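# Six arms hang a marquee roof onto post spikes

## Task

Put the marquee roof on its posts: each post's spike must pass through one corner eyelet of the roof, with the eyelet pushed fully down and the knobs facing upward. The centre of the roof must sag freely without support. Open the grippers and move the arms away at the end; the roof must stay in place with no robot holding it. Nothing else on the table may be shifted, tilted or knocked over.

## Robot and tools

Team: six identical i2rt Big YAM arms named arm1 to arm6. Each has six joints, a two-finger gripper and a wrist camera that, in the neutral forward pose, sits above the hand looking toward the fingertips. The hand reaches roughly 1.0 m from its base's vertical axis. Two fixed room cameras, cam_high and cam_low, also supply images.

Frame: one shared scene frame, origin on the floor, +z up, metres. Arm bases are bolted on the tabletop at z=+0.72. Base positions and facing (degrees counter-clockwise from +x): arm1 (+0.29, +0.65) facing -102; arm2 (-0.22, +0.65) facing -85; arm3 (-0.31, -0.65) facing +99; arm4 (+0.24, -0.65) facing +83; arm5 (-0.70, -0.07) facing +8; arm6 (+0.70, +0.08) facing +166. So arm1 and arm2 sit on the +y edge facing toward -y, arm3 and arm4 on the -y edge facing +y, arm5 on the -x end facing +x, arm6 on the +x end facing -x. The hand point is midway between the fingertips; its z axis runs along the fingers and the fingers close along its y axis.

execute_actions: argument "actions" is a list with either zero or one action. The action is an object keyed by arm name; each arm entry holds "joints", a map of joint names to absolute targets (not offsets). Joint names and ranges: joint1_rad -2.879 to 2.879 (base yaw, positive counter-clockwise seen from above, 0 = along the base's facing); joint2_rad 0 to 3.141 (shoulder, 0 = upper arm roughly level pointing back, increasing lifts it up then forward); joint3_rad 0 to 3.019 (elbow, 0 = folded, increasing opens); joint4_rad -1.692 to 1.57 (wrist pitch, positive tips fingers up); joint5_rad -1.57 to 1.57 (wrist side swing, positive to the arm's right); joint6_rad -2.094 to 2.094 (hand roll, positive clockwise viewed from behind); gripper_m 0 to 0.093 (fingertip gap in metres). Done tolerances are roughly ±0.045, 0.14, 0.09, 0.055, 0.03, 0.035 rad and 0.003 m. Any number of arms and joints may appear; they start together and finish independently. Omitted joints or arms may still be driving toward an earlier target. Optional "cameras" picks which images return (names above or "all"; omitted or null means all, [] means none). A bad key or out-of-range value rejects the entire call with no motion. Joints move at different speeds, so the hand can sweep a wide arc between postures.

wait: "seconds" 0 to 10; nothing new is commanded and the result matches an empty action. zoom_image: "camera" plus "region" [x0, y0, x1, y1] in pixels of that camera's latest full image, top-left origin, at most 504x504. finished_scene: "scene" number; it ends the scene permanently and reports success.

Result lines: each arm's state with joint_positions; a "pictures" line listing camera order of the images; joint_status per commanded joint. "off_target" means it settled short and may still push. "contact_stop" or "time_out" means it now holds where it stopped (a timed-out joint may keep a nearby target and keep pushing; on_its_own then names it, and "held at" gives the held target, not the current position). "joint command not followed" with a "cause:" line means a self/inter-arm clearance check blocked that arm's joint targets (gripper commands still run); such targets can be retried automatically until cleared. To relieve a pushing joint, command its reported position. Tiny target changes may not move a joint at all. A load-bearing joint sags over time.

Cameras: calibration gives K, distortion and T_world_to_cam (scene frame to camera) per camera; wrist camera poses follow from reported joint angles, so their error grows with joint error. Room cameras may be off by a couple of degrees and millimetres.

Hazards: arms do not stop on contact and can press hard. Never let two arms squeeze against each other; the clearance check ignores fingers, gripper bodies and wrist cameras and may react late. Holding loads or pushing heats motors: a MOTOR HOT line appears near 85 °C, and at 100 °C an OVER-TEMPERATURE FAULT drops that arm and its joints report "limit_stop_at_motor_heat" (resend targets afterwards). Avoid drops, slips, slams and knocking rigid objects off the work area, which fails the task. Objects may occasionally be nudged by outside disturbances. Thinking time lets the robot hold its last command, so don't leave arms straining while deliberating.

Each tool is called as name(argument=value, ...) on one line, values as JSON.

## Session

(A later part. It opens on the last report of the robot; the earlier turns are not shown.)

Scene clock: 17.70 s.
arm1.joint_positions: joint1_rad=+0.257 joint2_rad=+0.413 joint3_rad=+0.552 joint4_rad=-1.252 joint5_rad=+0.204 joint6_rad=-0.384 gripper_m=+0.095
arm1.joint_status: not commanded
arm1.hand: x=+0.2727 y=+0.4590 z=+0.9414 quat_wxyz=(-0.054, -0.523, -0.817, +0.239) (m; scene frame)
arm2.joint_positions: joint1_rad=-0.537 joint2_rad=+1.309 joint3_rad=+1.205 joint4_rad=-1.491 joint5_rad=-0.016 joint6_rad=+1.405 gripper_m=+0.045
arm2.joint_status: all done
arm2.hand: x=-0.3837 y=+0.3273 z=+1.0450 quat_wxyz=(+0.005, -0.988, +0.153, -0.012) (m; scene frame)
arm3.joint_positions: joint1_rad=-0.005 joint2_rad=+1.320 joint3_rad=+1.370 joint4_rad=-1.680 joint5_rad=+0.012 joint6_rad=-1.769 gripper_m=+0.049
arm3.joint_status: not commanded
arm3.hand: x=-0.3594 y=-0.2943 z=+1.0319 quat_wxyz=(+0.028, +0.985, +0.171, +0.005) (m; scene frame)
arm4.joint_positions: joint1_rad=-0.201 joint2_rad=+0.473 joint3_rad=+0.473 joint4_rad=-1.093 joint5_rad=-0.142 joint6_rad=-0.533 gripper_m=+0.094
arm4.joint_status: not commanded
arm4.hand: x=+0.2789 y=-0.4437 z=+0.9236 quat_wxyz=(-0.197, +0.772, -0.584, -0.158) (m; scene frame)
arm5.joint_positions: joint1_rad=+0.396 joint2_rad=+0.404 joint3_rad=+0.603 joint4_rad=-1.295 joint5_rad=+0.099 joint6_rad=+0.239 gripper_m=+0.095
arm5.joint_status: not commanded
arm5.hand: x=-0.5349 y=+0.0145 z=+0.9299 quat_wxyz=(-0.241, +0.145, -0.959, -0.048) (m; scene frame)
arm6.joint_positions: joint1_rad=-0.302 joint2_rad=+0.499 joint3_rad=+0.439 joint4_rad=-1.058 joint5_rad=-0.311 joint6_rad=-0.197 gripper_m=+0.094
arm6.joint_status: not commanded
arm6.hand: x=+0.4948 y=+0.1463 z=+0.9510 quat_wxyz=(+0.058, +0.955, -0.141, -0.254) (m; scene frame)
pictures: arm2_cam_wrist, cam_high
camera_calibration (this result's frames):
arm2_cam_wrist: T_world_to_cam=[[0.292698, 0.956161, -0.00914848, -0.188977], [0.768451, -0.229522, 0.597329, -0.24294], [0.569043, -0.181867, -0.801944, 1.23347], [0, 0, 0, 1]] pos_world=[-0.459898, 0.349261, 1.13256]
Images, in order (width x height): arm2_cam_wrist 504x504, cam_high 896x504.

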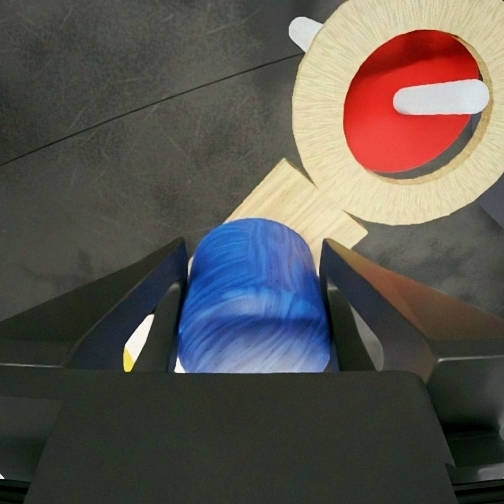

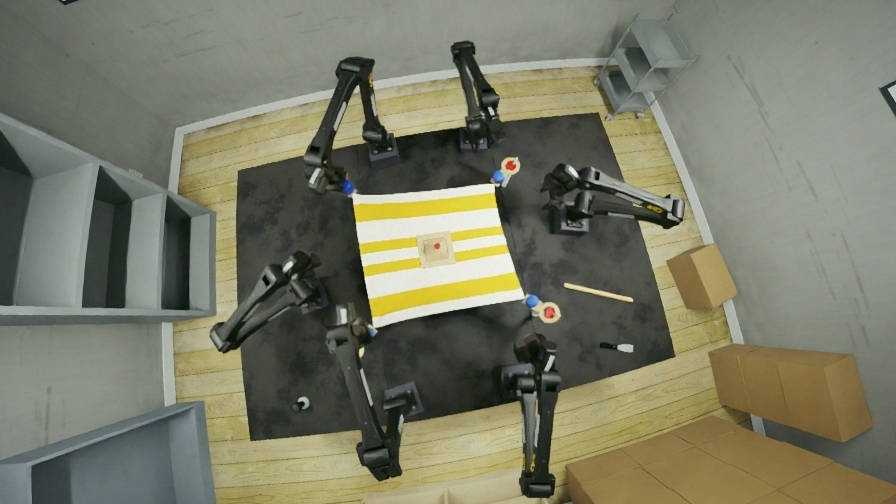

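Tip visible within the hole. Lower straight (slightly more +y).

execute_actions(actions=[{"arm2":{"joints":{"joint2_rad":1.31,"joint3_rad":1.08,"joint4_rad":-1.36}}}], cameras=["arm2_cam_wrist"])

Scene clock: 18.63 s.
arm1.joint_positions: joint1_rad=+0.257 joint2_rad=+0.413 joint3_rad=+0.552 joint4_rad=-1.252 joint5_rad=+0.204 joint6_rad=-0.384 gripper_m=+0.095
arm1.joint_status: not commanded
arm1.hand: x=+0.2727 y=+0.4590 z=+0.9414 quat_wxyz=(-0.054, -0.523, -0.817, +0.239) (m; scene frame)
arm2.joint_positions: joint1_rad=-0.536 joint2_rad=+1.286 joint3_rad=+1.119 joint4_rad=-1.380 joint5_rad=-0.018 joint6_rad=+1.405 gripper_m=+0.045
arm2.joint_status: all done
arm2.hand: x=-0.3828 y=+0.3270 z=+1.0201 quat_wxyz=(-0.018, -0.988, +0.152, -0.006) (m; scene frame)
arm3.joint_positions: joint1_rad=-0.005 joint2_rad=+1.320 joint3_rad=+1.370 joint4_rad=-1.680 joint5_rad=+0.012 joint6_rad=-1.770 gripper_m=+0.049
arm3.joint_status: not commanded
arm3.hand: x=-0.3594 y=-0.2942 z=+1.0318 quat_wxyz=(+0.028, +0.985, +0.171, +0.005) (m; scene frame)
arm4.joint_positions: joint1_rad=-0.201 joint2_rad=+0.473 joint3_rad=+0.473 joint4_rad=-1.093 joint5_rad=-0.142 joint6_rad=-0.533 gripper_m=+0.094
arm4.joint_status: not commanded
arm4.hand: x=+0.2789 y=-0.4437 z=+0.9236 quat_wxyz=(-0.197, +0.772, -0.584, -0.158) (m; scene frame)
arm5.joint_positions: joint1_rad=+0.396 joint2_rad=+0.404 joint3_rad=+0.603 joint4_rad=-1.295 joint5_rad=+0.099 joint6_rad=+0.239 gripper_m=+0.095
arm5.joint_status: not commanded
arm5.hand: x=-0.5349 y=+0.0145 z=+0.9299 quat_wxyz=(-0.241, +0.145, -0.959, -0.048) (m; scene frame)
arm6.joint_positions: joint1_rad=-0.302 joint2_rad=+0.499 joint3_rad=+0.439 joint4_rad=-1.058 joint5_rad=-0.311 joint6_rad=-0.197 gripper_m=+0.094
arm6.joint_status: not commanded
arm6.hand: x=+0.4948 y=+0.1463 z=+0.9510 quat_wxyz=(+0.058, +0.955, -0.141, -0.254) (m; scene frame)
pictures: arm2_cam_wrist
camera_calibration (this result's frames):
arm2_cam_wrist: T_world_to_cam=[[0.291146, 0.955054, -0.0557215, -0.141956], [0.780146, -0.203307, 0.591641, -0.227086], [0.553721, -0.215725, -0.804274, 1.2205], [0, 0, 0, 1]] pos_world=[-0.457328, 0.352701, 1.10806]
Images, in order (width x height): arm2_cam_wrist 504x504.

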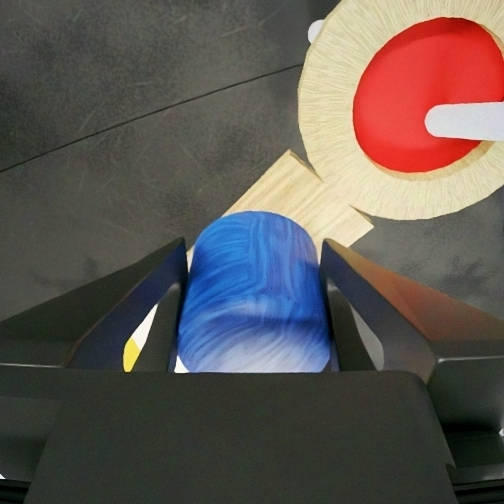

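Through. Release, retract; meanwhile arm5 goes to observe B.

execute_actions(actions=[{"arm2":{"joints":{"gripper_m":0.09}}}], cameras=[])

execute_actions(actions=[{"arm2":{"joints":{"joint2_rad":1.15,"joint3_rad":1.4,"joint4_rad":-1.68}},"arm3":{"joints":{"joint3_rad":1.45,"joint1_rad":0.1,"joint6_rad":-1.9}}}], cameras=["cam_low","cam_high","arm3_cam_wrist"])

Scene clock: 19.60 s.
arm1.joint_positions: joint1_rad=+0.257 joint2_rad=+0.413 joint3_rad=+0.552 joint4_rad=-1.252 joint5_rad=+0.204 joint6_rad=-0.384 gripper_m=+0.095
arm1.joint_status: not commanded
arm1.hand: x=+0.2727 y=+0.4590 z=+0.9414 quat_wxyz=(-0.054, -0.523, -0.817, +0.239) (m; scene frame)
arm2.joint_positions: joint1_rad=-0.549 joint2_rad=+1.296 joint3_rad=+1.081 joint4_rad=-1.368 joint5_rad=-0.009 joint6_rad=+1.405 gripper_m=+0.090
arm2.joint_status: all done
arm2.hand: x=-0.3844 y=+0.3375 z=+1.0020 quat_wxyz=(+0.001, -0.987, +0.159, -0.007) (m; scene frame)
arm3.joint_positions: joint1_rad=-0.005 joint2_rad=+1.321 joint3_rad=+1.370 joint4_rad=-1.680 joint5_rad=+0.011 joint6_rad=-1.772 gripper_m=+0.049
arm3.joint_status: not commanded
arm3.hand: x=-0.3594 y=-0.2940 z=+1.0314 quat_wxyz=(+0.029, +0.985, +0.172, +0.005) (m; scene frame)
arm4.joint_positions: joint1_rad=-0.201 joint2_rad=+0.473 joint3_rad=+0.473 joint4_rad=-1.093 joint5_rad=-0.142 joint6_rad=-0.533 gripper_m=+0.094
arm4.joint_status: not commanded
arm4.hand: x=+0.2789 y=-0.4437 z=+0.9236 quat_wxyz=(-0.197, +0.772, -0.584, -0.158) (m; scene frame)
arm5.joint_positions: joint1_rad=+0.396 joint2_rad=+0.404 joint3_rad=+0.603 joint4_rad=-1.295 joint5_rad=+0.099 joint6_rad=+0.239 gripper_m=+0.095
arm5.joint_status: not commanded
arm5.hand: x=-0.5349 y=+0.0145 z=+0.9299 quat_wxyz=(-0.241, +0.145, -0.959, -0.048) (m; scene frame)
arm6.joint_positions: joint1_rad=-0.302 joint2_rad=+0.499 joint3_rad=+0.439 joint4_rad=-1.058 joint5_rad=-0.311 joint6_rad=-0.197 gripper_m=+0.094
arm6.joint_status: not commanded
arm6.hand: x=+0.4948 y=+0.1463 z=+0.9510 quat_wxyz=(+0.058, +0.955, -0.141, -0.254) (m; scene frame)
pictures: none
No camera images: the call's "cameras" was empty. Leave "cameras" out to get every camera's image.

Scene clock: 20.87 s.
arm1.joint_positions: joint1_rad=+0.257 joint2_rad=+0.413 joint3_rad=+0.552 joint4_rad=-1.252 joint5_rad=+0.204 joint6_rad=-0.384 gripper_m=+0.095
arm1.joint_status: not commanded
arm1.hand: x=+0.2727 y=+0.4590 z=+0.9414 quat_wxyz=(-0.054, -0.523, -0.817, +0.239) (m; scene frame)
arm2.joint_positions: joint1_rad=-0.549 joint2_rad=+1.144 joint3_rad=+1.378 joint4_rad=-1.664 joint5_rad=-0.001 joint6_rad=+1.405 gripper_m=+0.090
arm2.joint_status: all done
arm2.hand: x=-0.3756 y=+0.3584 z=+1.1644 quat_wxyz=(-0.071, -0.985, +0.159, +0.021) (m; scene frame)
arm3.joint_positions: joint1_rad=+0.063 joint2_rad=+1.336 joint3_rad=+1.401 joint4_rad=-1.685 joint5_rad=+0.030 joint6_rad=-1.915 gripper_m=+0.049
arm3.joint_status: all done
arm3.hand: x=-0.3822 y=-0.2893 z=+1.0378 quat_wxyz=(+0.023, +0.961, +0.275, +0.014) (m; scene frame)
arm4.joint_positions: joint1_rad=-0.201 joint2_rad=+0.473 joint3_rad=+0.473 joint4_rad=-1.093 joint5_rad=-0.142 joint6_rad=-0.533 gripper_m=+0.094
arm4.joint_status: not commanded
arm4.hand: x=+0.2789 y=-0.4437 z=+0.9236 quat_wxyz=(-0.197, +0.772, -0.584, -0.158) (m; scene frame)
arm5.joint_positions: joint1_rad=+0.396 joint2_rad=+0.404 joint3_rad=+0.603 joint4_rad=-1.295 joint5_rad=+0.099 joint6_rad=+0.239 gripper_m=+0.095
arm5.joint_status: not commanded
arm5.hand: x=-0.5349 y=+0.0145 z=+0.9299 quat_wxyz=(-0.241, +0.145, -0.959, -0.048) (m; scene frame)
arm6.joint_positions: joint1_rad=-0.302 joint2_rad=+0.499 joint3_rad=+0.439 joint4_rad=-1.058 joint5_rad=-0.311 joint6_rad=-0.197 gripper_m=+0.094
arm6.joint_status: not commanded
arm6.hand: x=+0.4948 y=+0.1463 z=+0.9510 quat_wxyz=(+0.058, +0.955, -0.141, -0.254) (m; scene frame)
pictures: arm3_cam_wrist, cam_high, cam_low
camera_calibration (this result's frames):
arm3_cam_wrist: T_world_to_cam=[[-0.529127, 0.847177, -0.0481288, 0.0892501], [0.663173, 0.448254, 0.599391, -0.236048], [0.529364, 0.285236, -0.799008, 1.23613], [0, 0, 0, 1]] pos_world=[-0.450598, -0.32239, 1.13346]
Images, in order (width x height): arm3_cam_wrist 504x504, cam_high 896x504, cam_low 896x504.

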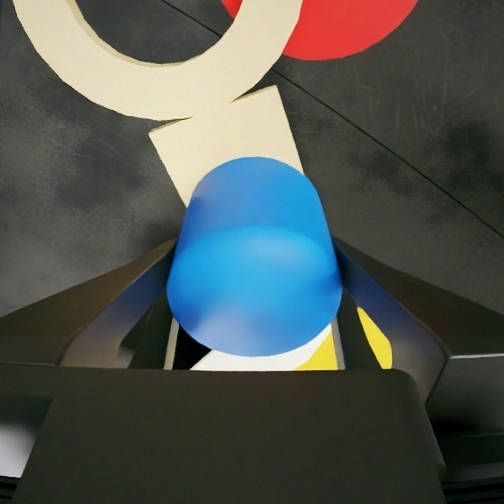

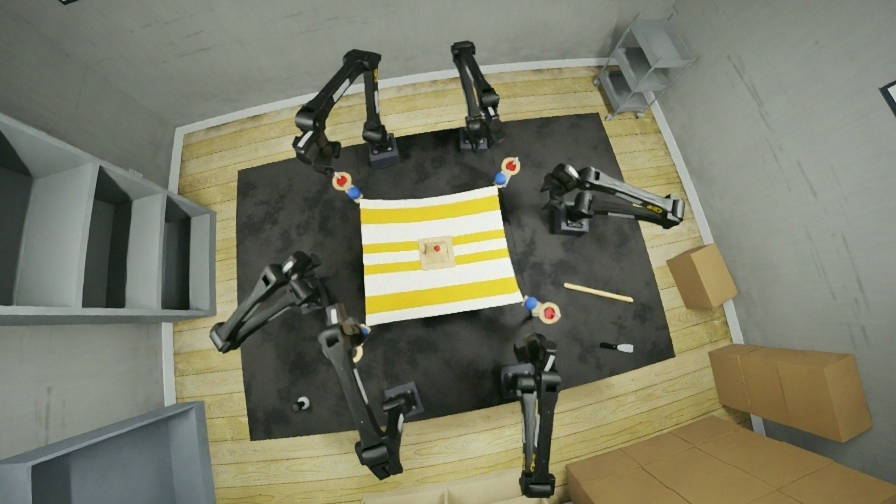

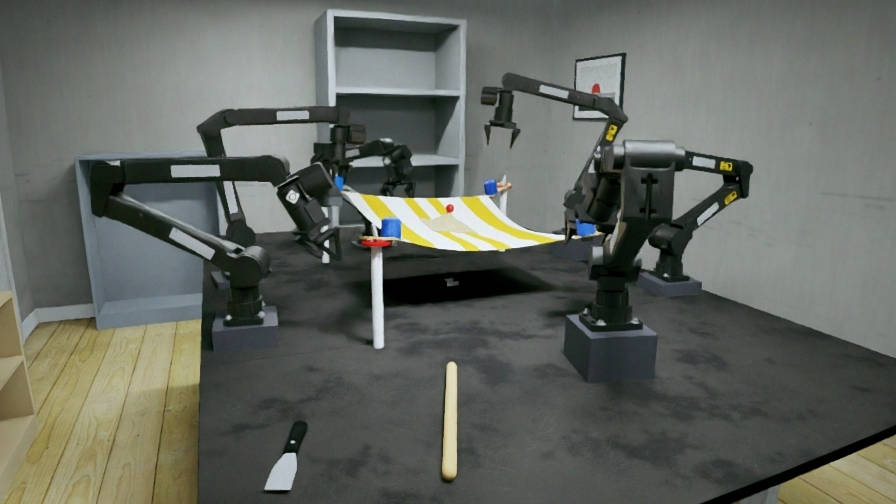

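execute_actions(actions=[{"arm3":{"joints":{"joint1_rad":0.21,"joint2_rad":1.43,"joint3_rad":1.48,"joint4_rad":-1.65,"joint6_rad":-1.8}}}], cameras=["cam_low","arm3_cam_wrist"])

Scene clock: 23.17 s.
arm1.joint_positions: joint1_rad=+0.257 joint2_rad=+0.413 joint3_rad=+0.552 joint4_rad=-1.252 joint5_rad=+0.204 joint6_rad=-0.384 gripper_m=+0.095
arm1.joint_status: not commanded
arm1.hand: x=+0.2727 y=+0.4590 z=+0.9414 quat_wxyz=(-0.054, -0.523, -0.817, +0.239) (m; scene frame)
arm2.joint_positions: joint1_rad=-0.549 joint2_rad=+1.144 joint3_rad=+1.378 joint4_rad=-1.664 joint5_rad=-0.001 joint6_rad=+1.405 gripper_m=+0.090
arm2.joint_status: not commanded
arm2.hand: x=-0.3756 y=+0.3584 z=+1.1644 quat_wxyz=(-0.071, -0.985, +0.159, +0.021) (m; scene frame)
arm3.joint_positions: joint1_rad=+0.125 joint2_rad=+1.365 joint3_rad=+1.425 joint4_rad=-1.700 joint5_rad=+0.071 joint6_rad=-1.943 gripper_m=+0.049
arm3.joint_status: joint1_rad time_out (moved +0.062 of +0.147); joint6_rad time_out (moved -0.028 of +0.115); the others done
arm3.on_its_own: joint1_rad reads +0.125 and still pushes toward +0.210 since a time_out; joint6_rad reads -1.943 and still pushes toward -1.800 since a time_out
arm3.hand: x=-0.3994 y=-0.2865 z=+1.0372 quat_wxyz=(+0.034, +0.947, +0.318, +0.034) (m; scene frame)
arm4.joint_positions: joint1_rad=-0.201 joint2_rad=+0.473 joint3_rad=+0.473 joint4_rad=-1.093 joint5_rad=-0.142 joint6_rad=-0.533 gripper_m=+0.094
arm4.joint_status: not commanded
arm4.hand: x=+0.2789 y=-0.4437 z=+0.9236 quat_wxyz=(-0.197, +0.772, -0.584, -0.158) (m; scene frame)
arm5.joint_positions: joint1_rad=+0.396 joint2_rad=+0.404 joint3_rad=+0.603 joint4_rad=-1.295 joint5_rad=+0.099 joint6_rad=+0.239 gripper_m=+0.095
arm5.joint_status: not commanded
arm5.hand: x=-0.5349 y=+0.0145 z=+0.9299 quat_wxyz=(-0.241, +0.145, -0.959, -0.048) (m; scene frame)
arm6.joint_positions: joint1_rad=-0.302 joint2_rad=+0.499 joint3_rad=+0.439 joint4_rad=-1.058 joint5_rad=-0.311 joint6_rad=-0.197 gripper_m=+0.094
arm6.joint_status: not commanded
arm6.hand: x=+0.4948 y=+0.1463 z=+0.9510 quat_wxyz=(+0.058, +0.955, -0.141, -0.254) (m; scene frame)
pictures: arm3_cam_wrist, cam_low
camera_calibration (this result's frames):
arm3_cam_wrist: T_world_to_cam=[[-0.601702, 0.794524, -0.0817759, 0.0685218], [0.592051, 0.51239, 0.622039, -0.259081], [0.536126, 0.325866, -0.778704, 1.23721], [0, 0, 0, 1]] pos_world=[-0.468683, -0.324858, 1.13019]
Images, in order (width x height): arm3_cam_wrist 504x504, cam_low 896x504.

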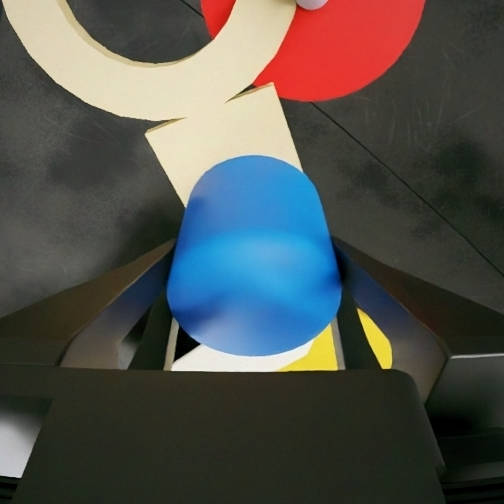

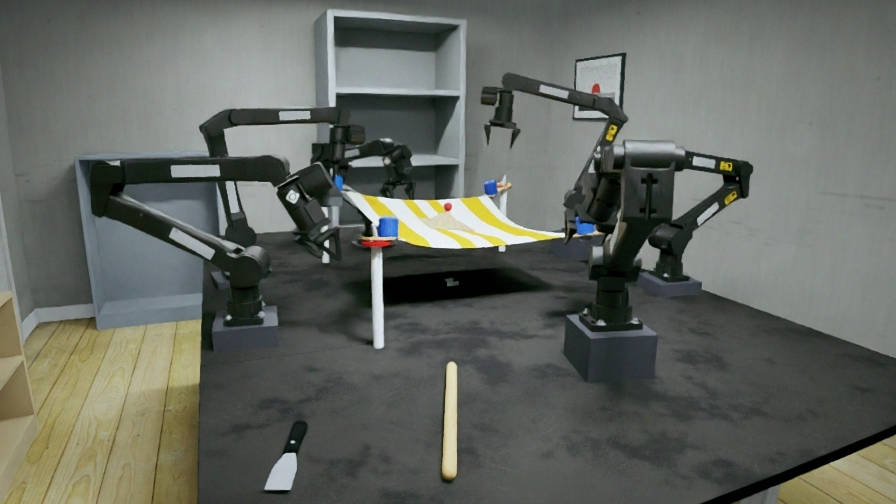

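execute_actions(actions=[{"arm3":{"joints":{"joint1_rad":0.1,"joint2_rad":1.36,"joint3_rad":1.56,"joint4_rad":-1.69,"joint5_rad":0,"joint6_rad":-1.94}},"arm5":{"joints":{"joint1_rad":0.9,"joint2_rad":0.2,"joint3_rad":0.4}}}], cameras=[])

execute_actions(actions=[{"arm3":{"joints":{"joint1_rad":0.22,"joint2_rad":1.45,"joint3_rad":1.6,"joint6_rad":-1.6}}}], cameras=["cam_low","arm3_cam_wrist"])

Scene clock: 25.43 s.
arm1.joint_positions: joint1_rad=+0.257 joint2_rad=+0.413 joint3_rad=+0.552 joint4_rad=-1.252 joint5_rad=+0.204 joint6_rad=-0.384 gripper_m=+0.095
arm1.joint_status: not commanded
arm1.hand: x=+0.2727 y=+0.4590 z=+0.9414 quat_wxyz=(-0.054, -0.523, -0.817, +0.239) (m; scene frame)
arm2.joint_positions: joint1_rad=-0.549 joint2_rad=+1.144 joint3_rad=+1.378 joint4_rad=-1.664 joint5_rad=-0.001 joint6_rad=+1.405 gripper_m=+0.090
arm2.joint_status: not commanded
arm2.hand: x=-0.3756 y=+0.3584 z=+1.1644 quat_wxyz=(-0.071, -0.985, +0.159, +0.021) (m; scene frame)
arm3.joint_positions: joint1_rad=+0.085 joint2_rad=+1.352 joint3_rad=+1.452 joint4_rad=-1.701 joint5_rad=+0.035 joint6_rad=-2.015 gripper_m=+0.049
arm3.joint_status: joint3_rad time_out (moved +0.027 of +0.135); joint5_rad time_out (moved -0.036 of -0.071); joint6_rad time_out (moved -0.072 of +0.003); the others done
arm3.on_its_own: joint3_rad reads +1.452 and still pushes toward +1.560 since a time_out; joint5_rad reads +0.035 and still pushes toward +0.000 since a time_out; joint6_rad reads -2.015 and still pushes toward -1.940 since a time_out
arm3.hand: x=-0.3916 y=-0.2815 z=+1.0512 quat_wxyz=(+0.015, +0.943, +0.333, +0.016) (m; scene frame)
arm4.joint_positions: joint1_rad=-0.201 joint2_rad=+0.473 joint3_rad=+0.473 joint4_rad=-1.093 joint5_rad=-0.142 joint6_rad=-0.533 gripper_m=+0.094
arm4.joint_status: not commanded
arm4.hand: x=+0.2789 y=-0.4437 z=+0.9236 quat_wxyz=(-0.197, +0.772, -0.584, -0.158) (m; scene frame)
arm5.joint_positions: joint1_rad=+0.893 joint2_rad=+0.202 joint3_rad=+0.392 joint4_rad=-1.294 joint5_rad=+0.099 joint6_rad=+0.239 gripper_m=+0.095
arm5.joint_status: all done
arm5.hand: x=-0.6129 y=+0.0517 z=+0.8559 quat_wxyz=(-0.219, +0.377, -0.894, -0.100) (m; scene frame)
arm6.joint_positions: joint1_rad=-0.302 joint2_rad=+0.499 joint3_rad=+0.439 joint4_rad=-1.058 joint5_rad=-0.311 joint6_rad=-0.197 gripper_m=+0.094
arm6.joint_status: not commanded
arm6.hand: x=+0.4948 y=+0.1463 z=+0.9510 quat_wxyz=(+0.058, +0.955, -0.141, -0.254) (m; scene frame)
pictures: none
No camera images: the call's "cameras" was empty. Leave "cameras" out to get every camera's image.

not run: a stop came earlier in this reply.

execute_actions(actions=[{"arm3":{"joints":{"joint1_rad":0.0,"joint2_rad":1.3,"joint3_rad":1.46,"joint5_rad":0,"joint6_rad":-1.9}}}], cameras=[])

execute_actions(actions=[{"arm3":{"joints":{"joint6_rad":-1.45}}}], cameras=["cam_high","arm3_cam_wrist"])

Scene clock: 27.63 s.
arm1.joint_positions: joint1_rad=+0.257 joint2_rad=+0.413 joint3_rad=+0.552 joint4_rad=-1.252 joint5_rad=+0.204 joint6_rad=-0.384 gripper_m=+0.095
arm1.joint_status: not commanded
arm1.hand: x=+0.2727 y=+0.4590 z=+0.9414 quat_wxyz=(-0.054, -0.523, -0.817, +0.239) (m; scene frame)
arm2.joint_positions: joint1_rad=-0.549 joint2_rad=+1.144 joint3_rad=+1.378 joint4_rad=-1.664 joint5_rad=-0.001 joint6_rad=+1.405 gripper_m=+0.090
arm2.joint_status: not commanded
arm2.hand: x=-0.3756 y=+0.3584 z=+1.1644 quat_wxyz=(-0.071, -0.985, +0.159, +0.021) (m; scene frame)
arm3.joint_positions: joint1_rad=-0.008 joint2_rad=+1.303 joint3_rad=+1.452 joint4_rad=-1.696 joint5_rad=+0.007 joint6_rad=-1.917 gripper_m=+0.049
arm3.joint_status: all done
arm3.hand: x=-0.3604 y=-0.2841 z=+1.0684 quat_wxyz=(-0.013, +0.970, +0.241, +0.005) (m; scene frame)
arm4.joint_positions: joint1_rad=-0.201 joint2_rad=+0.473 joint3_rad=+0.473 joint4_rad=-1.093 joint5_rad=-0.142 joint6_rad=-0.533 gripper_m=+0.094
arm4.joint_status: not commanded
arm4.hand: x=+0.2789 y=-0.4437 z=+0.9236 quat_wxyz=(-0.197, +0.772, -0.584, -0.158) (m; scene frame)
arm5.joint_positions: joint1_rad=+0.893 joint2_rad=+0.202 joint3_rad=+0.392 joint4_rad=-1.294 joint5_rad=+0.099 joint6_rad=+0.239 gripper_m=+0.095
arm5.joint_status: not commanded
arm5.hand: x=-0.6129 y=+0.0517 z=+0.8559 quat_wxyz=(-0.219, +0.377, -0.894, -0.100) (m; scene frame)
arm6.joint_positions: joint1_rad=-0.302 joint2_rad=+0.499 joint3_rad=+0.439 joint4_rad=-1.058 joint5_rad=-0.311 joint6_rad=-0.197 gripper_m=+0.094
arm6.joint_status: not commanded
arm6.hand: x=+0.4948 y=+0.1463 z=+0.9510 quat_wxyz=(+0.058, +0.955, -0.141, -0.254) (m; scene frame)
pictures: none
No camera images: the call's "cameras" was empty. Leave "cameras" out to get every camera's image.

Scene clock: 30.07 s.
arm1.joint_positions: joint1_rad=+0.257 joint2_rad=+0.413 joint3_rad=+0.552 joint4_rad=-1.252 joint5_rad=+0.204 joint6_rad=-0.384 gripper_m=+0.095
arm1.joint_status: not commanded
arm1.hand: x=+0.2727 y=+0.4590 z=+0.9414 quat_wxyz=(-0.054, -0.523, -0.817, +0.239) (m; scene frame)
arm2.joint_positions: joint1_rad=-0.549 joint2_rad=+1.144 joint3_rad=+1.378 joint4_rad=-1.664 joint5_rad=-0.001 joint6_rad=+1.405 gripper_m=+0.090
arm2.joint_status: not commanded
arm2.hand: x=-0.3756 y=+0.3584 z=+1.1644 quat_wxyz=(-0.071, -0.985, +0.159, +0.021) (m; scene frame)
arm3.joint_positions: joint1_rad=-0.023 joint2_rad=+1.301 joint3_rad=+1.452 joint4_rad=-1.696 joint5_rad=+0.033 joint6_rad=-1.535 gripper_m=+0.049
arm3.joint_status: joint6_rad time_out (moved +0.382 of +0.467)
arm3.on_its_own: joint6_rad reads -1.535 and still pushes toward -1.450 since a time_out
arm3.hand: x=-0.3504 y=-0.2833 z=+1.0695 quat_wxyz=(-0.017, +0.999, +0.045, +0.015) (m; scene frame)
arm4.joint_positions: joint1_rad=-0.201 joint2_rad=+0.473 joint3_rad=+0.473 joint4_rad=-1.093 joint5_rad=-0.142 joint6_rad=-0.533 gripper_m=+0.094
arm4.joint_status: not commanded
arm4.hand: x=+0.2789 y=-0.4437 z=+0.9236 quat_wxyz=(-0.197, +0.772, -0.584, -0.158) (m; scene frame)
arm5.joint_positions: joint1_rad=+0.893 joint2_rad=+0.202 joint3_rad=+0.392 joint4_rad=-1.294 joint5_rad=+0.099 joint6_rad=+0.239 gripper_m=+0.095
arm5.joint_status: not commanded
arm5.hand: x=-0.6129 y=+0.0517 z=+0.8559 quat_wxyz=(-0.219, +0.377, -0.894, -0.100) (m; scene frame)
arm6.joint_positions: joint1_rad=-0.302 joint2_rad=+0.499 joint3_rad=+0.439 joint4_rad=-1.058 joint5_rad=-0.311 joint6_rad=-0.197 gripper_m=+0.094
arm6.joint_status: not commanded
arm6.hand: x=+0.4948 y=+0.1463 z=+0.9510 quat_wxyz=(+0.058, +0.955, -0.141, -0.254) (m; scene frame)
pictures: arm3_cam_wrist, cam_high
camera_calibration (this result's frames):
arm3_cam_wrist: T_world_to_cam=[[-0.0917082, 0.995132, 0.036073, 0.207614], [0.787301, 0.0502794, 0.614515, -0.36424], [0.60971, 0.0847564, -0.78808, 1.20252], [0, 0, 0, 1]] pos_world=[-0.427383, -0.290211, 1.16403]
Images, in order (width x height): arm3_cam_wrist 504x504, cam_high 896x504.

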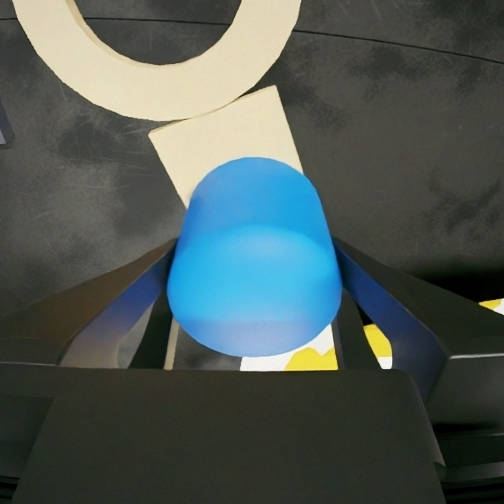

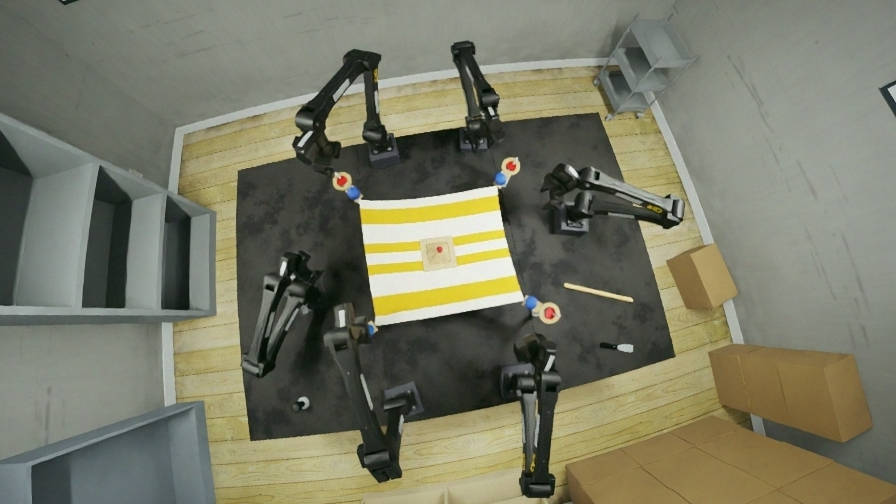

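execute_actions(actions=[{"arm3":{"joints":{"joint1_rad":0.14,"joint2_rad":1.35,"joint3_rad":1.47,"joint6_rad":-1.45}}}], cameras=["cam_low","arm3_cam_wrist"])

Scene clock: 32.40 s.
arm1.joint_positions: joint1_rad=+0.257 joint2_rad=+0.413 joint3_rad=+0.552 joint4_rad=-1.252 joint5_rad=+0.204 joint6_rad=-0.384 gripper_m=+0.095
arm1.joint_status: not commanded
arm1.hand: x=+0.2727 y=+0.4590 z=+0.9414 quat_wxyz=(-0.054, -0.523, -0.817, +0.239) (m; scene frame)
arm2.joint_positions: joint1_rad=-0.549 joint2_rad=+1.144 joint3_rad=+1.378 joint4_rad=-1.664 joint5_rad=-0.001 joint6_rad=+1.405 gripper_m=+0.090
arm2.joint_status: not commanded
arm2.hand: x=-0.3756 y=+0.3584 z=+1.1644 quat_wxyz=(-0.071, -0.985, +0.159, +0.021) (m; scene frame)
arm3.joint_positions: joint1_rad=+0.013 joint2_rad=+1.318 joint3_rad=+1.462 joint4_rad=-1.696 joint5_rad=+0.090 joint6_rad=-1.539 gripper_m=+0.049
arm3.joint_status: joint1_rad time_out (moved +0.036 of +0.163); joint6_rad time_out (moved -0.004 of +0.085); the others done
arm3.on_its_own: joint1_rad reads +0.013 and still pushes toward +0.140 since a time_out; joint6_rad reads -1.539 and still pushes toward -1.450 since a time_out
arm3.hand: x=-0.3549 y=-0.2781 z=+1.0676 quat_wxyz=(-0.016, +0.997, +0.065, +0.044) (m; scene frame)
arm4.joint_positions: joint1_rad=-0.201 joint2_rad=+0.473 joint3_rad=+0.473 joint4_rad=-1.093 joint5_rad=-0.142 joint6_rad=-0.533 gripper_m=+0.094
arm4.joint_status: not commanded
arm4.hand: x=+0.2789 y=-0.4437 z=+0.9236 quat_wxyz=(-0.197, +0.772, -0.584, -0.158) (m; scene frame)
arm5.joint_positions: joint1_rad=+0.893 joint2_rad=+0.202 joint3_rad=+0.392 joint4_rad=-1.294 joint5_rad=+0.099 joint6_rad=+0.239 gripper_m=+0.095
arm5.joint_status: not commanded
arm5.hand: x=-0.6129 y=+0.0517 z=+0.8559 quat_wxyz=(-0.219, +0.377, -0.894, -0.100) (m; scene frame)
arm6.joint_positions: joint1_rad=-0.302 joint2_rad=+0.499 joint3_rad=+0.439 joint4_rad=-1.058 joint5_rad=-0.311 joint6_rad=-0.197 gripper_m=+0.094
arm6.joint_status: not commanded
arm6.hand: x=+0.4948 y=+0.1463 z=+0.9510 quat_wxyz=(+0.058, +0.955, -0.141, -0.254) (m; scene frame)
pictures: arm3_cam_wrist, cam_low
camera_calibration (this result's frames):
arm3_cam_wrist: T_world_to_cam=[[-0.131882, 0.990821, 0.0296925, 0.193492], [0.747818, 0.0797862, 0.659092, -0.413216], [0.650673, 0.109127, -0.751476, 1.18559], [0, 0, 0, 1]] pos_world=[-0.436903, -0.288127, 1.15754]
Images, in order (width x height): arm3_cam_wrist 504x504, cam_low 896x504.

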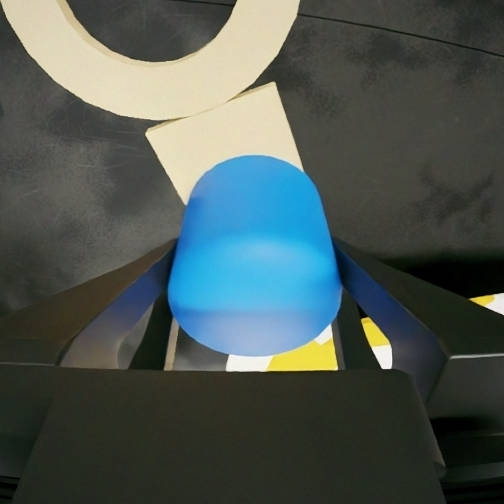

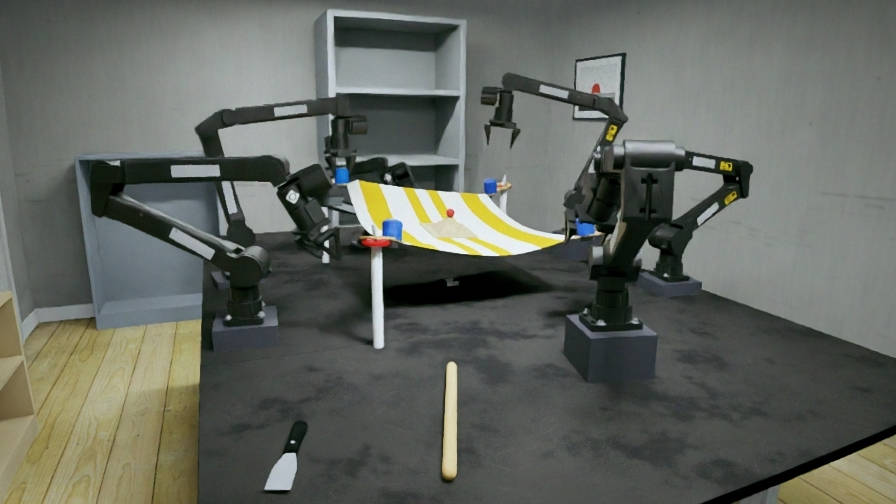

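execute_actions(actions=[{"arm3":{"joints":{"joint1_rad":0.13,"joint2_rad":1.37,"joint3_rad":1.42,"joint5_rad":0,"joint6_rad":-1.7}}}], cameras=["cam_high","arm3_cam_wrist"])

zoom_image(camera="cam_high", region=[300,140,600,380])

Scene clock: 35.27 s.
arm1.joint_positions: joint1_rad=+0.257 joint2_rad=+0.413 joint3_rad=+0.552 joint4_rad=-1.252 joint5_rad=+0.204 joint6_rad=-0.384 gripper_m=+0.095
arm1.joint_status: not commanded
arm1.hand: x=+0.2727 y=+0.4590 z=+0.9414 quat_wxyz=(-0.054, -0.523, -0.817, +0.239) (m; scene frame)
arm2.joint_positions: joint1_rad=-0.549 joint2_rad=+1.144 joint3_rad=+1.378 joint4_rad=-1.664 joint5_rad=-0.001 joint6_rad=+1.405 gripper_m=+0.090
arm2.joint_status: not commanded
arm2.hand: x=-0.3756 y=+0.3584 z=+1.1644 quat_wxyz=(-0.071, -0.985, +0.159, +0.021) (m; scene frame)
arm3.joint_positions: joint1_rad=+0.013 joint2_rad=+1.347 joint3_rad=+1.462 joint4_rad=-1.660 joint5_rad=+0.076 joint6_rad=-1.675 gripper_m=+0.049
arm3.joint_status: joint1_rad time_out (moved +0.000 of +0.117); joint5_rad time_out (moved -0.014 of -0.090); the others done
arm3.on_its_own: joint1_rad reads +0.013 and still pushes toward +0.130 since a time_out; joint5_rad reads +0.076 and still pushes toward +0.002 since a time_out
arm3.hand: x=-0.3595 y=-0.2644 z=+1.0572 quat_wxyz=(-0.016, +0.990, +0.132, +0.038) (m; scene frame)
arm4.joint_positions: joint1_rad=-0.201 joint2_rad=+0.473 joint3_rad=+0.473 joint4_rad=-1.093 joint5_rad=-0.142 joint6_rad=-0.533 gripper_m=+0.094
arm4.joint_status: not commanded
arm4.hand: x=+0.2789 y=-0.4437 z=+0.9236 quat_wxyz=(-0.197, +0.772, -0.584, -0.158) (m; scene frame)
arm5.joint_positions: joint1_rad=+0.893 joint2_rad=+0.202 joint3_rad=+0.392 joint4_rad=-1.294 joint5_rad=+0.099 joint6_rad=+0.239 gripper_m=+0.095
arm5.joint_status: not commanded
arm5.hand: x=-0.6129 y=+0.0517 z=+0.8559 quat_wxyz=(-0.219, +0.377, -0.894, -0.100) (m; scene frame)
arm6.joint_positions: joint1_rad=-0.302 joint2_rad=+0.499 joint3_rad=+0.439 joint4_rad=-1.058 joint5_rad=-0.311 joint6_rad=-0.197 gripper_m=+0.094
arm6.joint_status: not commanded
arm6.hand: x=+0.4948 y=+0.1463 z=+0.9510 quat_wxyz=(+0.058, +0.955, -0.141, -0.254) (m; scene frame)
pictures: arm3_cam_wrist, cam_high
camera_calibration (this result's frames):
arm3_cam_wrist: T_world_to_cam=[[-0.26478, 0.963969, 0.0255932, 0.129051], [0.735913, 0.184845, 0.651356, -0.372306], [0.623156, 0.191301, -0.758341, 1.19837], [0, 0, 0, 1]] pos_world=[-0.438619, -0.284832, 1.14798]
Images, in order (width x height): arm3_cam_wrist 504x504, cam_high 896x504.

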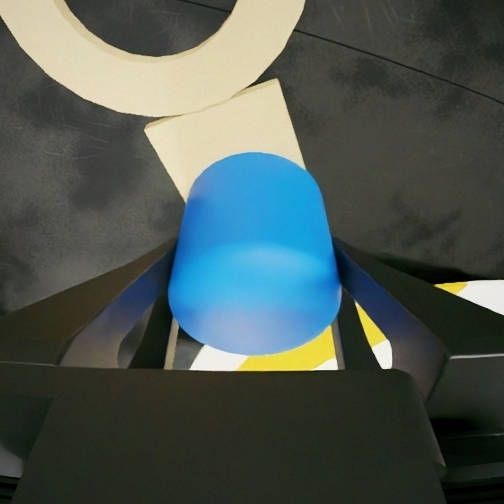

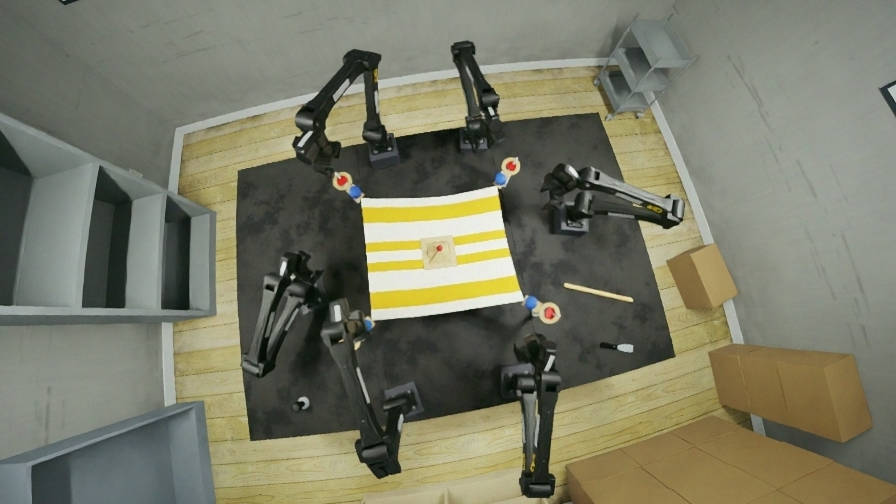

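Region (300, 140, 600, 380) of cam_high's 896x504 image, scaled by 1.680, with more detail than that image has; it fills the top 403 rows of this view, and the rest is white.

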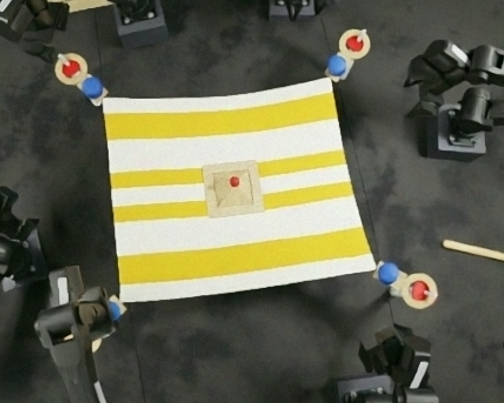

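execute_actions(actions=[{"arm3":{"joints":{"joint1_rad":0.0,"joint5_rad":0.0}},"arm5":{"joints":{"joint1_rad":-0.1,"joint2_rad":0.15,"joint3_rad":0.35}}}], cameras=[])

execute_actions(actions=[{"arm3":{"joint1_rad":0.15}}], cameras=[])

execute_actions(actions=[{"arm3":{"joints":{"joint1_rad":0.15,"joint6_rad":-1.6}}}], cameras=["cam_low","arm3_cam_wrist"])

Scene clock: 37.17 s.
arm1.joint_positions: joint1_rad=+0.257 joint2_rad=+0.413 joint3_rad=+0.552 joint4_rad=-1.252 joint5_rad=+0.204 joint6_rad=-0.384 gripper_m=+0.095
arm1.joint_status: not commanded
arm1.hand: x=+0.2727 y=+0.4590 z=+0.9414 quat_wxyz=(-0.054, -0.523, -0.817, +0.239) (m; scene frame)
arm2.joint_positions: joint1_rad=-0.549 joint2_rad=+1.144 joint3_rad=+1.378 joint4_rad=-1.664 joint5_rad=-0.001 joint6_rad=+1.405 gripper_m=+0.090
arm2.joint_status: not commanded
arm2.hand: x=-0.3756 y=+0.3584 z=+1.1644 quat_wxyz=(-0.071, -0.985, +0.159, +0.021) (m; scene frame)
arm3.joint_positions: joint1_rad=-0.024 joint2_rad=+1.352 joint3_rad=+1.447 joint4_rad=-1.662 joint5_rad=+0.023 joint6_rad=-1.685 gripper_m=+0.049
arm3.joint_status: all done
arm3.hand: x=-0.3541 y=-0.2668 z=+1.0495 quat_wxyz=(-0.004, +0.993, +0.120, +0.011) (m; scene frame)
arm4.joint_positions: joint1_rad=-0.201 joint2_rad=+0.473 joint3_rad=+0.473 joint4_rad=-1.093 joint5_rad=-0.142 joint6_rad=-0.533 gripper_m=+0.094
arm4.joint_status: not commanded
arm4.hand: x=+0.2789 y=-0.4437 z=+0.9236 quat_wxyz=(-0.197, +0.772, -0.584, -0.158) (m; scene frame)
arm5.joint_positions: joint1_rad=-0.093 joint2_rad=+0.156 joint3_rad=+0.347 joint4_rad=-1.294 joint5_rad=+0.099 joint6_rad=+0.239 gripper_m=+0.095
arm5.joint_status: all done
arm5.hand: x=-0.5567 y=-0.0771 z=+0.8401 quat_wxyz=(-0.241, -0.092, -0.966, +0.010) (m; scene frame)
arm6.joint_positions: joint1_rad=-0.302 joint2_rad=+0.499 joint3_rad=+0.439 joint4_rad=-1.058 joint5_rad=-0.311 joint6_rad=-0.197 gripper_m=+0.094
arm6.joint_status: not commanded
arm6.hand: x=+0.4948 y=+0.1463 z=+0.9510 quat_wxyz=(+0.058, +0.955, -0.141, -0.254) (m; scene frame)
pictures: none
No camera images: the call's "cameras" was empty. Leave "cameras" out to get every camera's image.


Scene clock: 39.13 s.
arm1.joint_positions: joint1_rad=+0.257 joint2_rad=+0.413 joint3_rad=+0.552 joint4_rad=-1.252 joint5_rad=+0.204 joint6_rad=-0.384 gripper_m=+0.095
arm1.joint_status: not commanded
arm1.hand: x=+0.2727 y=+0.4590 z=+0.9414 quat_wxyz=(-0.054, -0.523, -0.817, +0.239) (m; scene frame)
arm2.joint_positions: joint1_rad=-0.549 joint2_rad=+1.144 joint3_rad=+1.378 joint4_rad=-1.664 joint5_rad=-0.001 joint6_rad=+1.405 gripper_m=+0.090
arm2.joint_status: not commanded
arm2.hand: x=-0.3756 y=+0.3584 z=+1.1644 quat_wxyz=(-0.071, -0.985, +0.159, +0.021) (m; scene frame)
arm3.joint_positions: joint1_rad=+0.013 joint2_rad=+1.352 joint3_rad=+1.447 joint4_rad=-1.662 joint5_rad=+0.086 joint6_rad=-1.652 gripper_m=+0.049
arm3.joint_status: joint1_rad time_out (moved +0.036 of +0.174); joint6_rad time_out (moved +0.033 of +0.085)
arm3.on_its_own: joint1_rad reads +0.013 and still pushes toward +0.150 since a time_out; joint6_rad reads -1.652 and still pushes toward -1.600 since a time_out
arm3.hand: x=-0.3573 y=-0.2669 z=+1.0501 quat_wxyz=(-0.006, +0.992, +0.121, +0.043) (m; scene frame)
arm4.joint_positions: joint1_rad=-0.201 joint2_rad=+0.473 joint3_rad=+0.473 joint4_rad=-1.093 joint5_rad=-0.142 joint6_rad=-0.533 gripper_m=+0.094
arm4.joint_status: not commanded
arm4.hand: x=+0.2789 y=-0.4437 z=+0.9236 quat_wxyz=(-0.197, +0.772, -0.584, -0.158) (m; scene frame)
arm5.joint_positions: joint1_rad=-0.093 joint2_rad=+0.156 joint3_rad=+0.347 joint4_rad=-1.294 joint5_rad=+0.099 joint6_rad=+0.239 gripper_m=+0.095
arm5.joint_status: not commanded
arm5.hand: x=-0.5567 y=-0.0771 z=+0.8401 quat_wxyz=(-0.241, -0.092, -0.966, +0.010) (m; scene frame)
arm6.joint_positions: joint1_rad=-0.302 joint2_rad=+0.499 joint3_rad=+0.439 joint4_rad=-1.058 joint5_rad=-0.311 joint6_rad=-0.197 gripper_m=+0.094
arm6.joint_status: not commanded
arm6.hand: x=+0.4948 y=+0.1463 z=+0.9510 quat_wxyz=(+0.058, +0.955, -0.141, -0.254) (m; scene frame)
pictures: arm3_cam_wrist, cam_low
camera_calibration (this result's frames):
arm3_cam_wrist: T_world_to_cam=[[-0.241627, 0.970354, 0.00539077, 0.163439], [0.732373, 0.178717, 0.657032, -0.377692], [0.63659, 0.162704, -0.753844, 1.18451], [0, 0, 0, 1]] pos_world=[-0.437946, -0.283819, 1.14021]
Images, in order (width x height): arm3_cam_wrist 504x504, cam_low 896x504.

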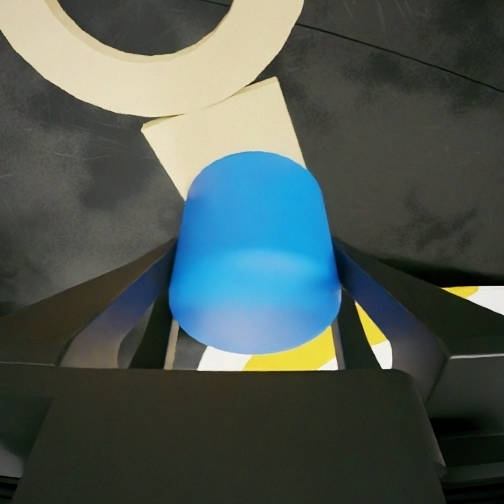

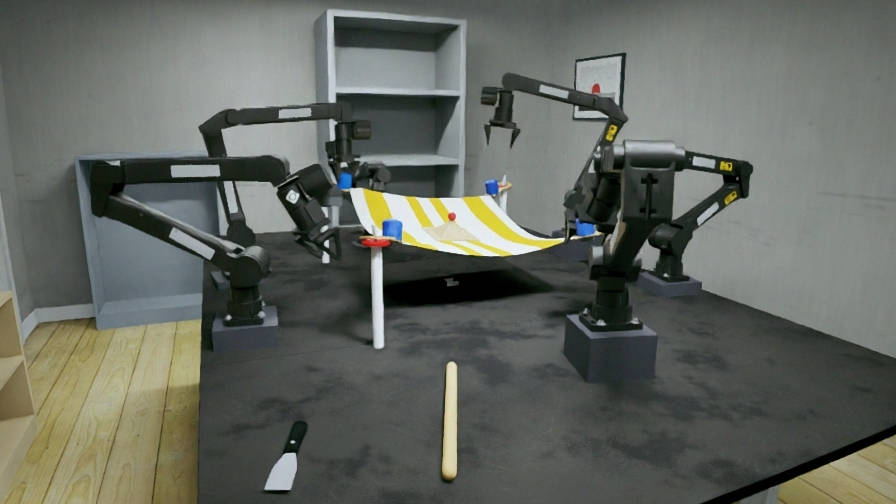

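execute_actions(actions=[{"arm3":{"joints":{"joint1_rad":0.0,"joint5_rad":0.0,"joint6_rad":-2.0,"joint3_rad":1.49}}}], cameras=[])

execute_actions(actions=[{"arm3":{"joints":{"joint1_rad":0.24,"joint2_rad":1.4,"joint3_rad":1.52,"joint6_rad":-1.8}}}], cameras=["cam_low","arm3_cam_wrist"])

Scene clock: 40.90 s.
arm1.joint_positions: joint1_rad=+0.257 joint2_rad=+0.413 joint3_rad=+0.552 joint4_rad=-1.252 joint5_rad=+0.204 joint6_rad=-0.384 gripper_m=+0.095
arm1.joint_status: not commanded
arm1.hand: x=+0.2727 y=+0.4590 z=+0.9414 quat_wxyz=(-0.054, -0.523, -0.817, +0.239) (m; scene frame)
arm2.joint_positions: joint1_rad=-0.549 joint2_rad=+1.144 joint3_rad=+1.378 joint4_rad=-1.664 joint5_rad=-0.001 joint6_rad=+1.405 gripper_m=+0.090
arm2.joint_status: not commanded
arm2.hand: x=-0.3756 y=+0.3584 z=+1.1644 quat_wxyz=(-0.071, -0.985, +0.159, +0.021) (m; scene frame)
arm3.joint_positions: joint1_rad=-0.014 joint2_rad=+1.360 joint3_rad=+1.463 joint4_rad=-1.677 joint5_rad=+0.007 joint6_rad=-1.980 gripper_m=+0.049
arm3.joint_status: all done
arm3.hand: x=-0.3607 y=-0.2663 z=+1.0526 quat_wxyz=(+0.000, +0.963, +0.269, +0.003) (m; scene frame)
arm4.joint_positions: joint1_rad=-0.201 joint2_rad=+0.473 joint3_rad=+0.473 joint4_rad=-1.093 joint5_rad=-0.142 joint6_rad=-0.533 gripper_m=+0.094
arm4.joint_status: not commanded
arm4.hand: x=+0.2789 y=-0.4437 z=+0.9236 quat_wxyz=(-0.197, +0.772, -0.584, -0.158) (m; scene frame)
arm5.joint_positions: joint1_rad=-0.093 joint2_rad=+0.156 joint3_rad=+0.347 joint4_rad=-1.294 joint5_rad=+0.099 joint6_rad=+0.239 gripper_m=+0.095
arm5.joint_status: not commanded
arm5.hand: x=-0.5567 y=-0.0771 z=+0.8401 quat_wxyz=(-0.241, -0.092, -0.966, +0.010) (m; scene frame)
arm6.joint_positions: joint1_rad=-0.302 joint2_rad=+0.499 joint3_rad=+0.439 joint4_rad=-1.058 joint5_rad=-0.311 joint6_rad=-0.197 gripper_m=+0.094
arm6.joint_status: not commanded
arm6.hand: x=+0.4948 y=+0.1463 z=+0.9510 quat_wxyz=(+0.058, +0.955, -0.141, -0.254) (m; scene frame)
pictures: none
No camera images: the call's "cameras" was empty. Leave "cameras" out to get every camera's image.

Scene clock: 43.03 s.
arm1.joint_positions: joint1_rad=+0.257 joint2_rad=+0.413 joint3_rad=+0.552 joint4_rad=-1.252 joint5_rad=+0.204 joint6_rad=-0.384 gripper_m=+0.095
arm1.joint_status: not commanded
arm1.hand: x=+0.2727 y=+0.4590 z=+0.9414 quat_wxyz=(-0.054, -0.523, -0.817, +0.239) (m; scene frame)
arm2.joint_positions: joint1_rad=-0.549 joint2_rad=+1.144 joint3_rad=+1.378 joint4_rad=-1.664 joint5_rad=-0.001 joint6_rad=+1.405 gripper_m=+0.090
arm2.joint_status: not commanded
arm2.hand: x=-0.3756 y=+0.3584 z=+1.1644 quat_wxyz=(-0.071, -0.985, +0.159, +0.021) (m; scene frame)
arm3.joint_positions: joint1_rad=+0.096 joint2_rad=+1.373 joint3_rad=+1.493 joint4_rad=-1.701 joint5_rad=+0.120 joint6_rad=-1.960 gripper_m=+0.049
arm3.joint_status: joint1_rad time_out (moved +0.110 of +0.254); joint6_rad time_out (moved +0.019 of +0.180); the others done
arm3.on_its_own: joint1_rad reads +0.096 and still pushes toward +0.240 since a time_out; joint6_rad reads -1.960 and still pushes toward -1.800 since a time_out
arm3.hand: x=-0.3844 y=-0.2673 z=+1.0602 quat_wxyz=(+0.008, +0.948, +0.312, +0.060) (m; scene frame)
arm4.joint_positions: joint1_rad=-0.201 joint2_rad=+0.473 joint3_rad=+0.473 joint4_rad=-1.093 joint5_rad=-0.142 joint6_rad=-0.533 gripper_m=+0.094
arm4.joint_status: not commanded
arm4.hand: x=+0.2789 y=-0.4437 z=+0.9236 quat_wxyz=(-0.197, +0.772, -0.584, -0.158) (m; scene frame)
arm5.joint_positions: joint1_rad=-0.093 joint2_rad=+0.156 joint3_rad=+0.347 joint4_rad=-1.294 joint5_rad=+0.099 joint6_rad=+0.239 gripper_m=+0.095
arm5.joint_status: not commanded
arm5.hand: x=-0.5567 y=-0.0771 z=+0.8401 quat_wxyz=(-0.241, -0.092, -0.966, +0.010) (m; scene frame)
arm6.joint_positions: joint1_rad=-0.302 joint2_rad=+0.499 joint3_rad=+0.439 joint4_rad=-1.058 joint5_rad=-0.311 joint6_rad=-0.197 gripper_m=+0.094
arm6.joint_status: not commanded
arm6.hand: x=+0.4948 y=+0.1463 z=+0.9510 quat_wxyz=(+0.058, +0.955, -0.141, -0.254) (m; scene frame)
pictures: arm3_cam_wrist, cam_low
camera_calibration (this result's frames):
arm3_cam_wrist: T_world_to_cam=[[-0.591832, 0.804664, -0.047445, 0.0342937], [0.576104, 0.463426, 0.673306, -0.365686], [0.563772, 0.371151, -0.73784, 1.22024], [0, 0, 0, 1]] pos_world=[-0.456966, -0.311018, 1.14819]
Images, in order (width x height): arm3_cam_wrist 504x504, cam_low 896x504.

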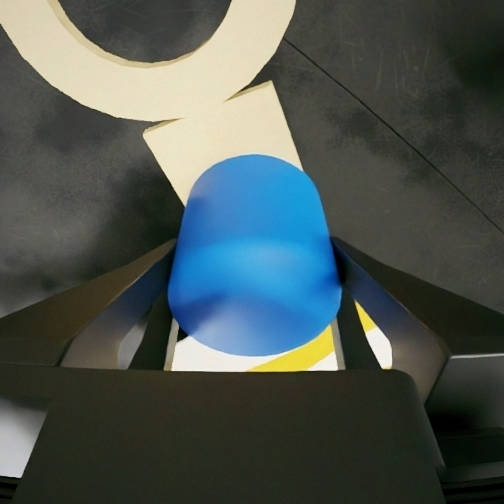

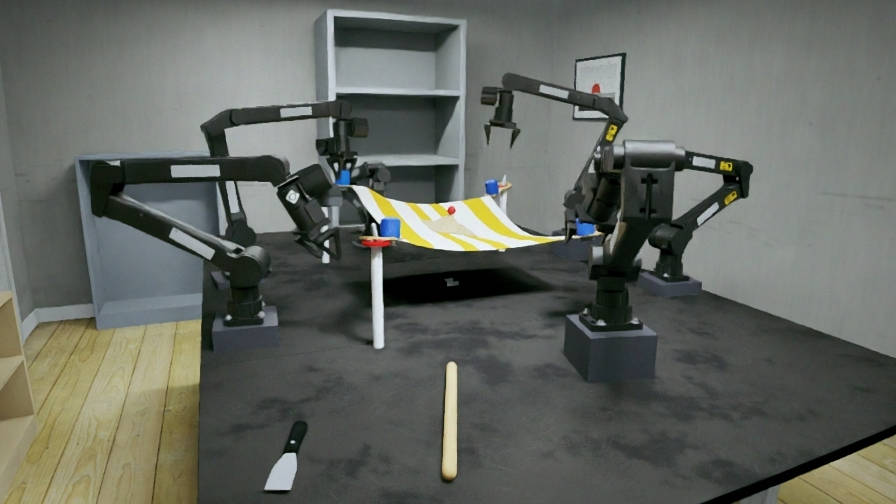

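execute_actions(actions=[{"arm3":{"joints":{"joint1_rad":0.05,"joint5_rad":0.0,"joint6_rad":-1.97,"joint2_rad":1.36,"joint3_rad":1.47}},"arm4":{"joints":{"joint1_rad":-0.15,"joint2_rad":1.32,"joint3_rad":1.4,"joint4_rad":-1.65,"joint5_rad":0,"joint6_rad":0.5}}}], cameras=["arm4_cam_wrist"])

Scene clock: 45.43 s.
arm1.joint_positions: joint1_rad=+0.257 joint2_rad=+0.413 joint3_rad=+0.552 joint4_rad=-1.252 joint5_rad=+0.204 joint6_rad=-0.384 gripper_m=+0.095
arm1.joint_status: not commanded
arm1.hand: x=+0.2727 y=+0.4590 z=+0.9414 quat_wxyz=(-0.054, -0.523, -0.817, +0.239) (m; scene frame)
arm2.joint_positions: joint1_rad=-0.549 joint2_rad=+1.144 joint3_rad=+1.378 joint4_rad=-1.664 joint5_rad=-0.001 joint6_rad=+1.405 gripper_m=+0.090
arm2.joint_status: not commanded
arm2.hand: x=-0.3756 y=+0.3584 z=+1.1644 quat_wxyz=(-0.071, -0.985, +0.159, +0.021) (m; scene frame)
arm3.joint_positions: joint1_rad=+0.039 joint2_rad=+1.351 joint3_rad=+1.468 joint4_rad=-1.701 joint5_rad=+0.019 joint6_rad=-1.985 gripper_m=+0.049
arm3.joint_status: all done
arm3.hand: x=-0.3777 y=-0.2757 z=+1.0578 quat_wxyz=(+0.005, +0.955, +0.297, +0.009) (m; scene frame)
arm4.joint_positions: joint1_rad=-0.163 joint2_rad=+1.317 joint3_rad=+1.345 joint4_rad=-1.637 joint5_rad=-0.003 joint6_rad=+0.484 gripper_m=+0.094
arm4.joint_status: all done
arm4.hand: x=+0.3341 y=-0.3000 z=+1.0569 quat_wxyz=(+0.015, +0.405, -0.914, +0.007) (m; scene frame)
arm5.joint_positions: joint1_rad=-0.093 joint2_rad=+0.156 joint3_rad=+0.347 joint4_rad=-1.294 joint5_rad=+0.099 joint6_rad=+0.239 gripper_m=+0.095
arm5.joint_status: not commanded
arm5.hand: x=-0.5567 y=-0.0771 z=+0.8401 quat_wxyz=(-0.241, -0.092, -0.966, +0.010) (m; scene frame)
arm6.joint_positions: joint1_rad=-0.302 joint2_rad=+0.499 joint3_rad=+0.439 joint4_rad=-1.058 joint5_rad=-0.311 joint6_rad=-0.197 gripper_m=+0.094
arm6.joint_status: not commanded
arm6.hand: x=+0.4948 y=+0.1463 z=+0.9510 quat_wxyz=(+0.058, +0.955, -0.141, -0.254) (m; scene frame)
pictures: arm4_cam_wrist
camera_calibration (this result's frames):
arm4_cam_wrist: T_world_to_cam=[[0.749375, -0.662048, 0.0113466, -0.466516], [-0.531472, -0.591177, 0.606669, -0.635134], [-0.394936, -0.460653, -0.794874, 0.956883], [0, 0, 0, 1]] pos_world=[0.389948, -0.243542, 1.15121]
Images, in order (width x height): arm4_cam_wrist 504x504.

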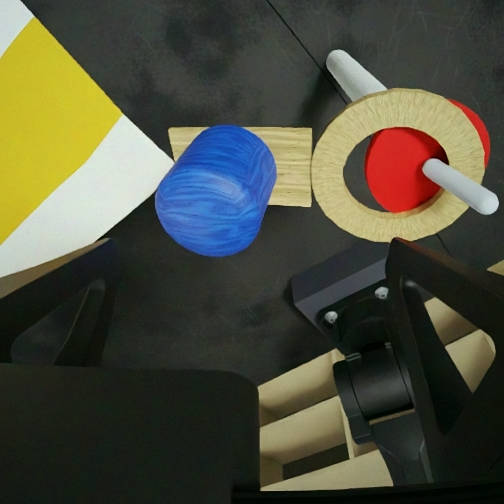

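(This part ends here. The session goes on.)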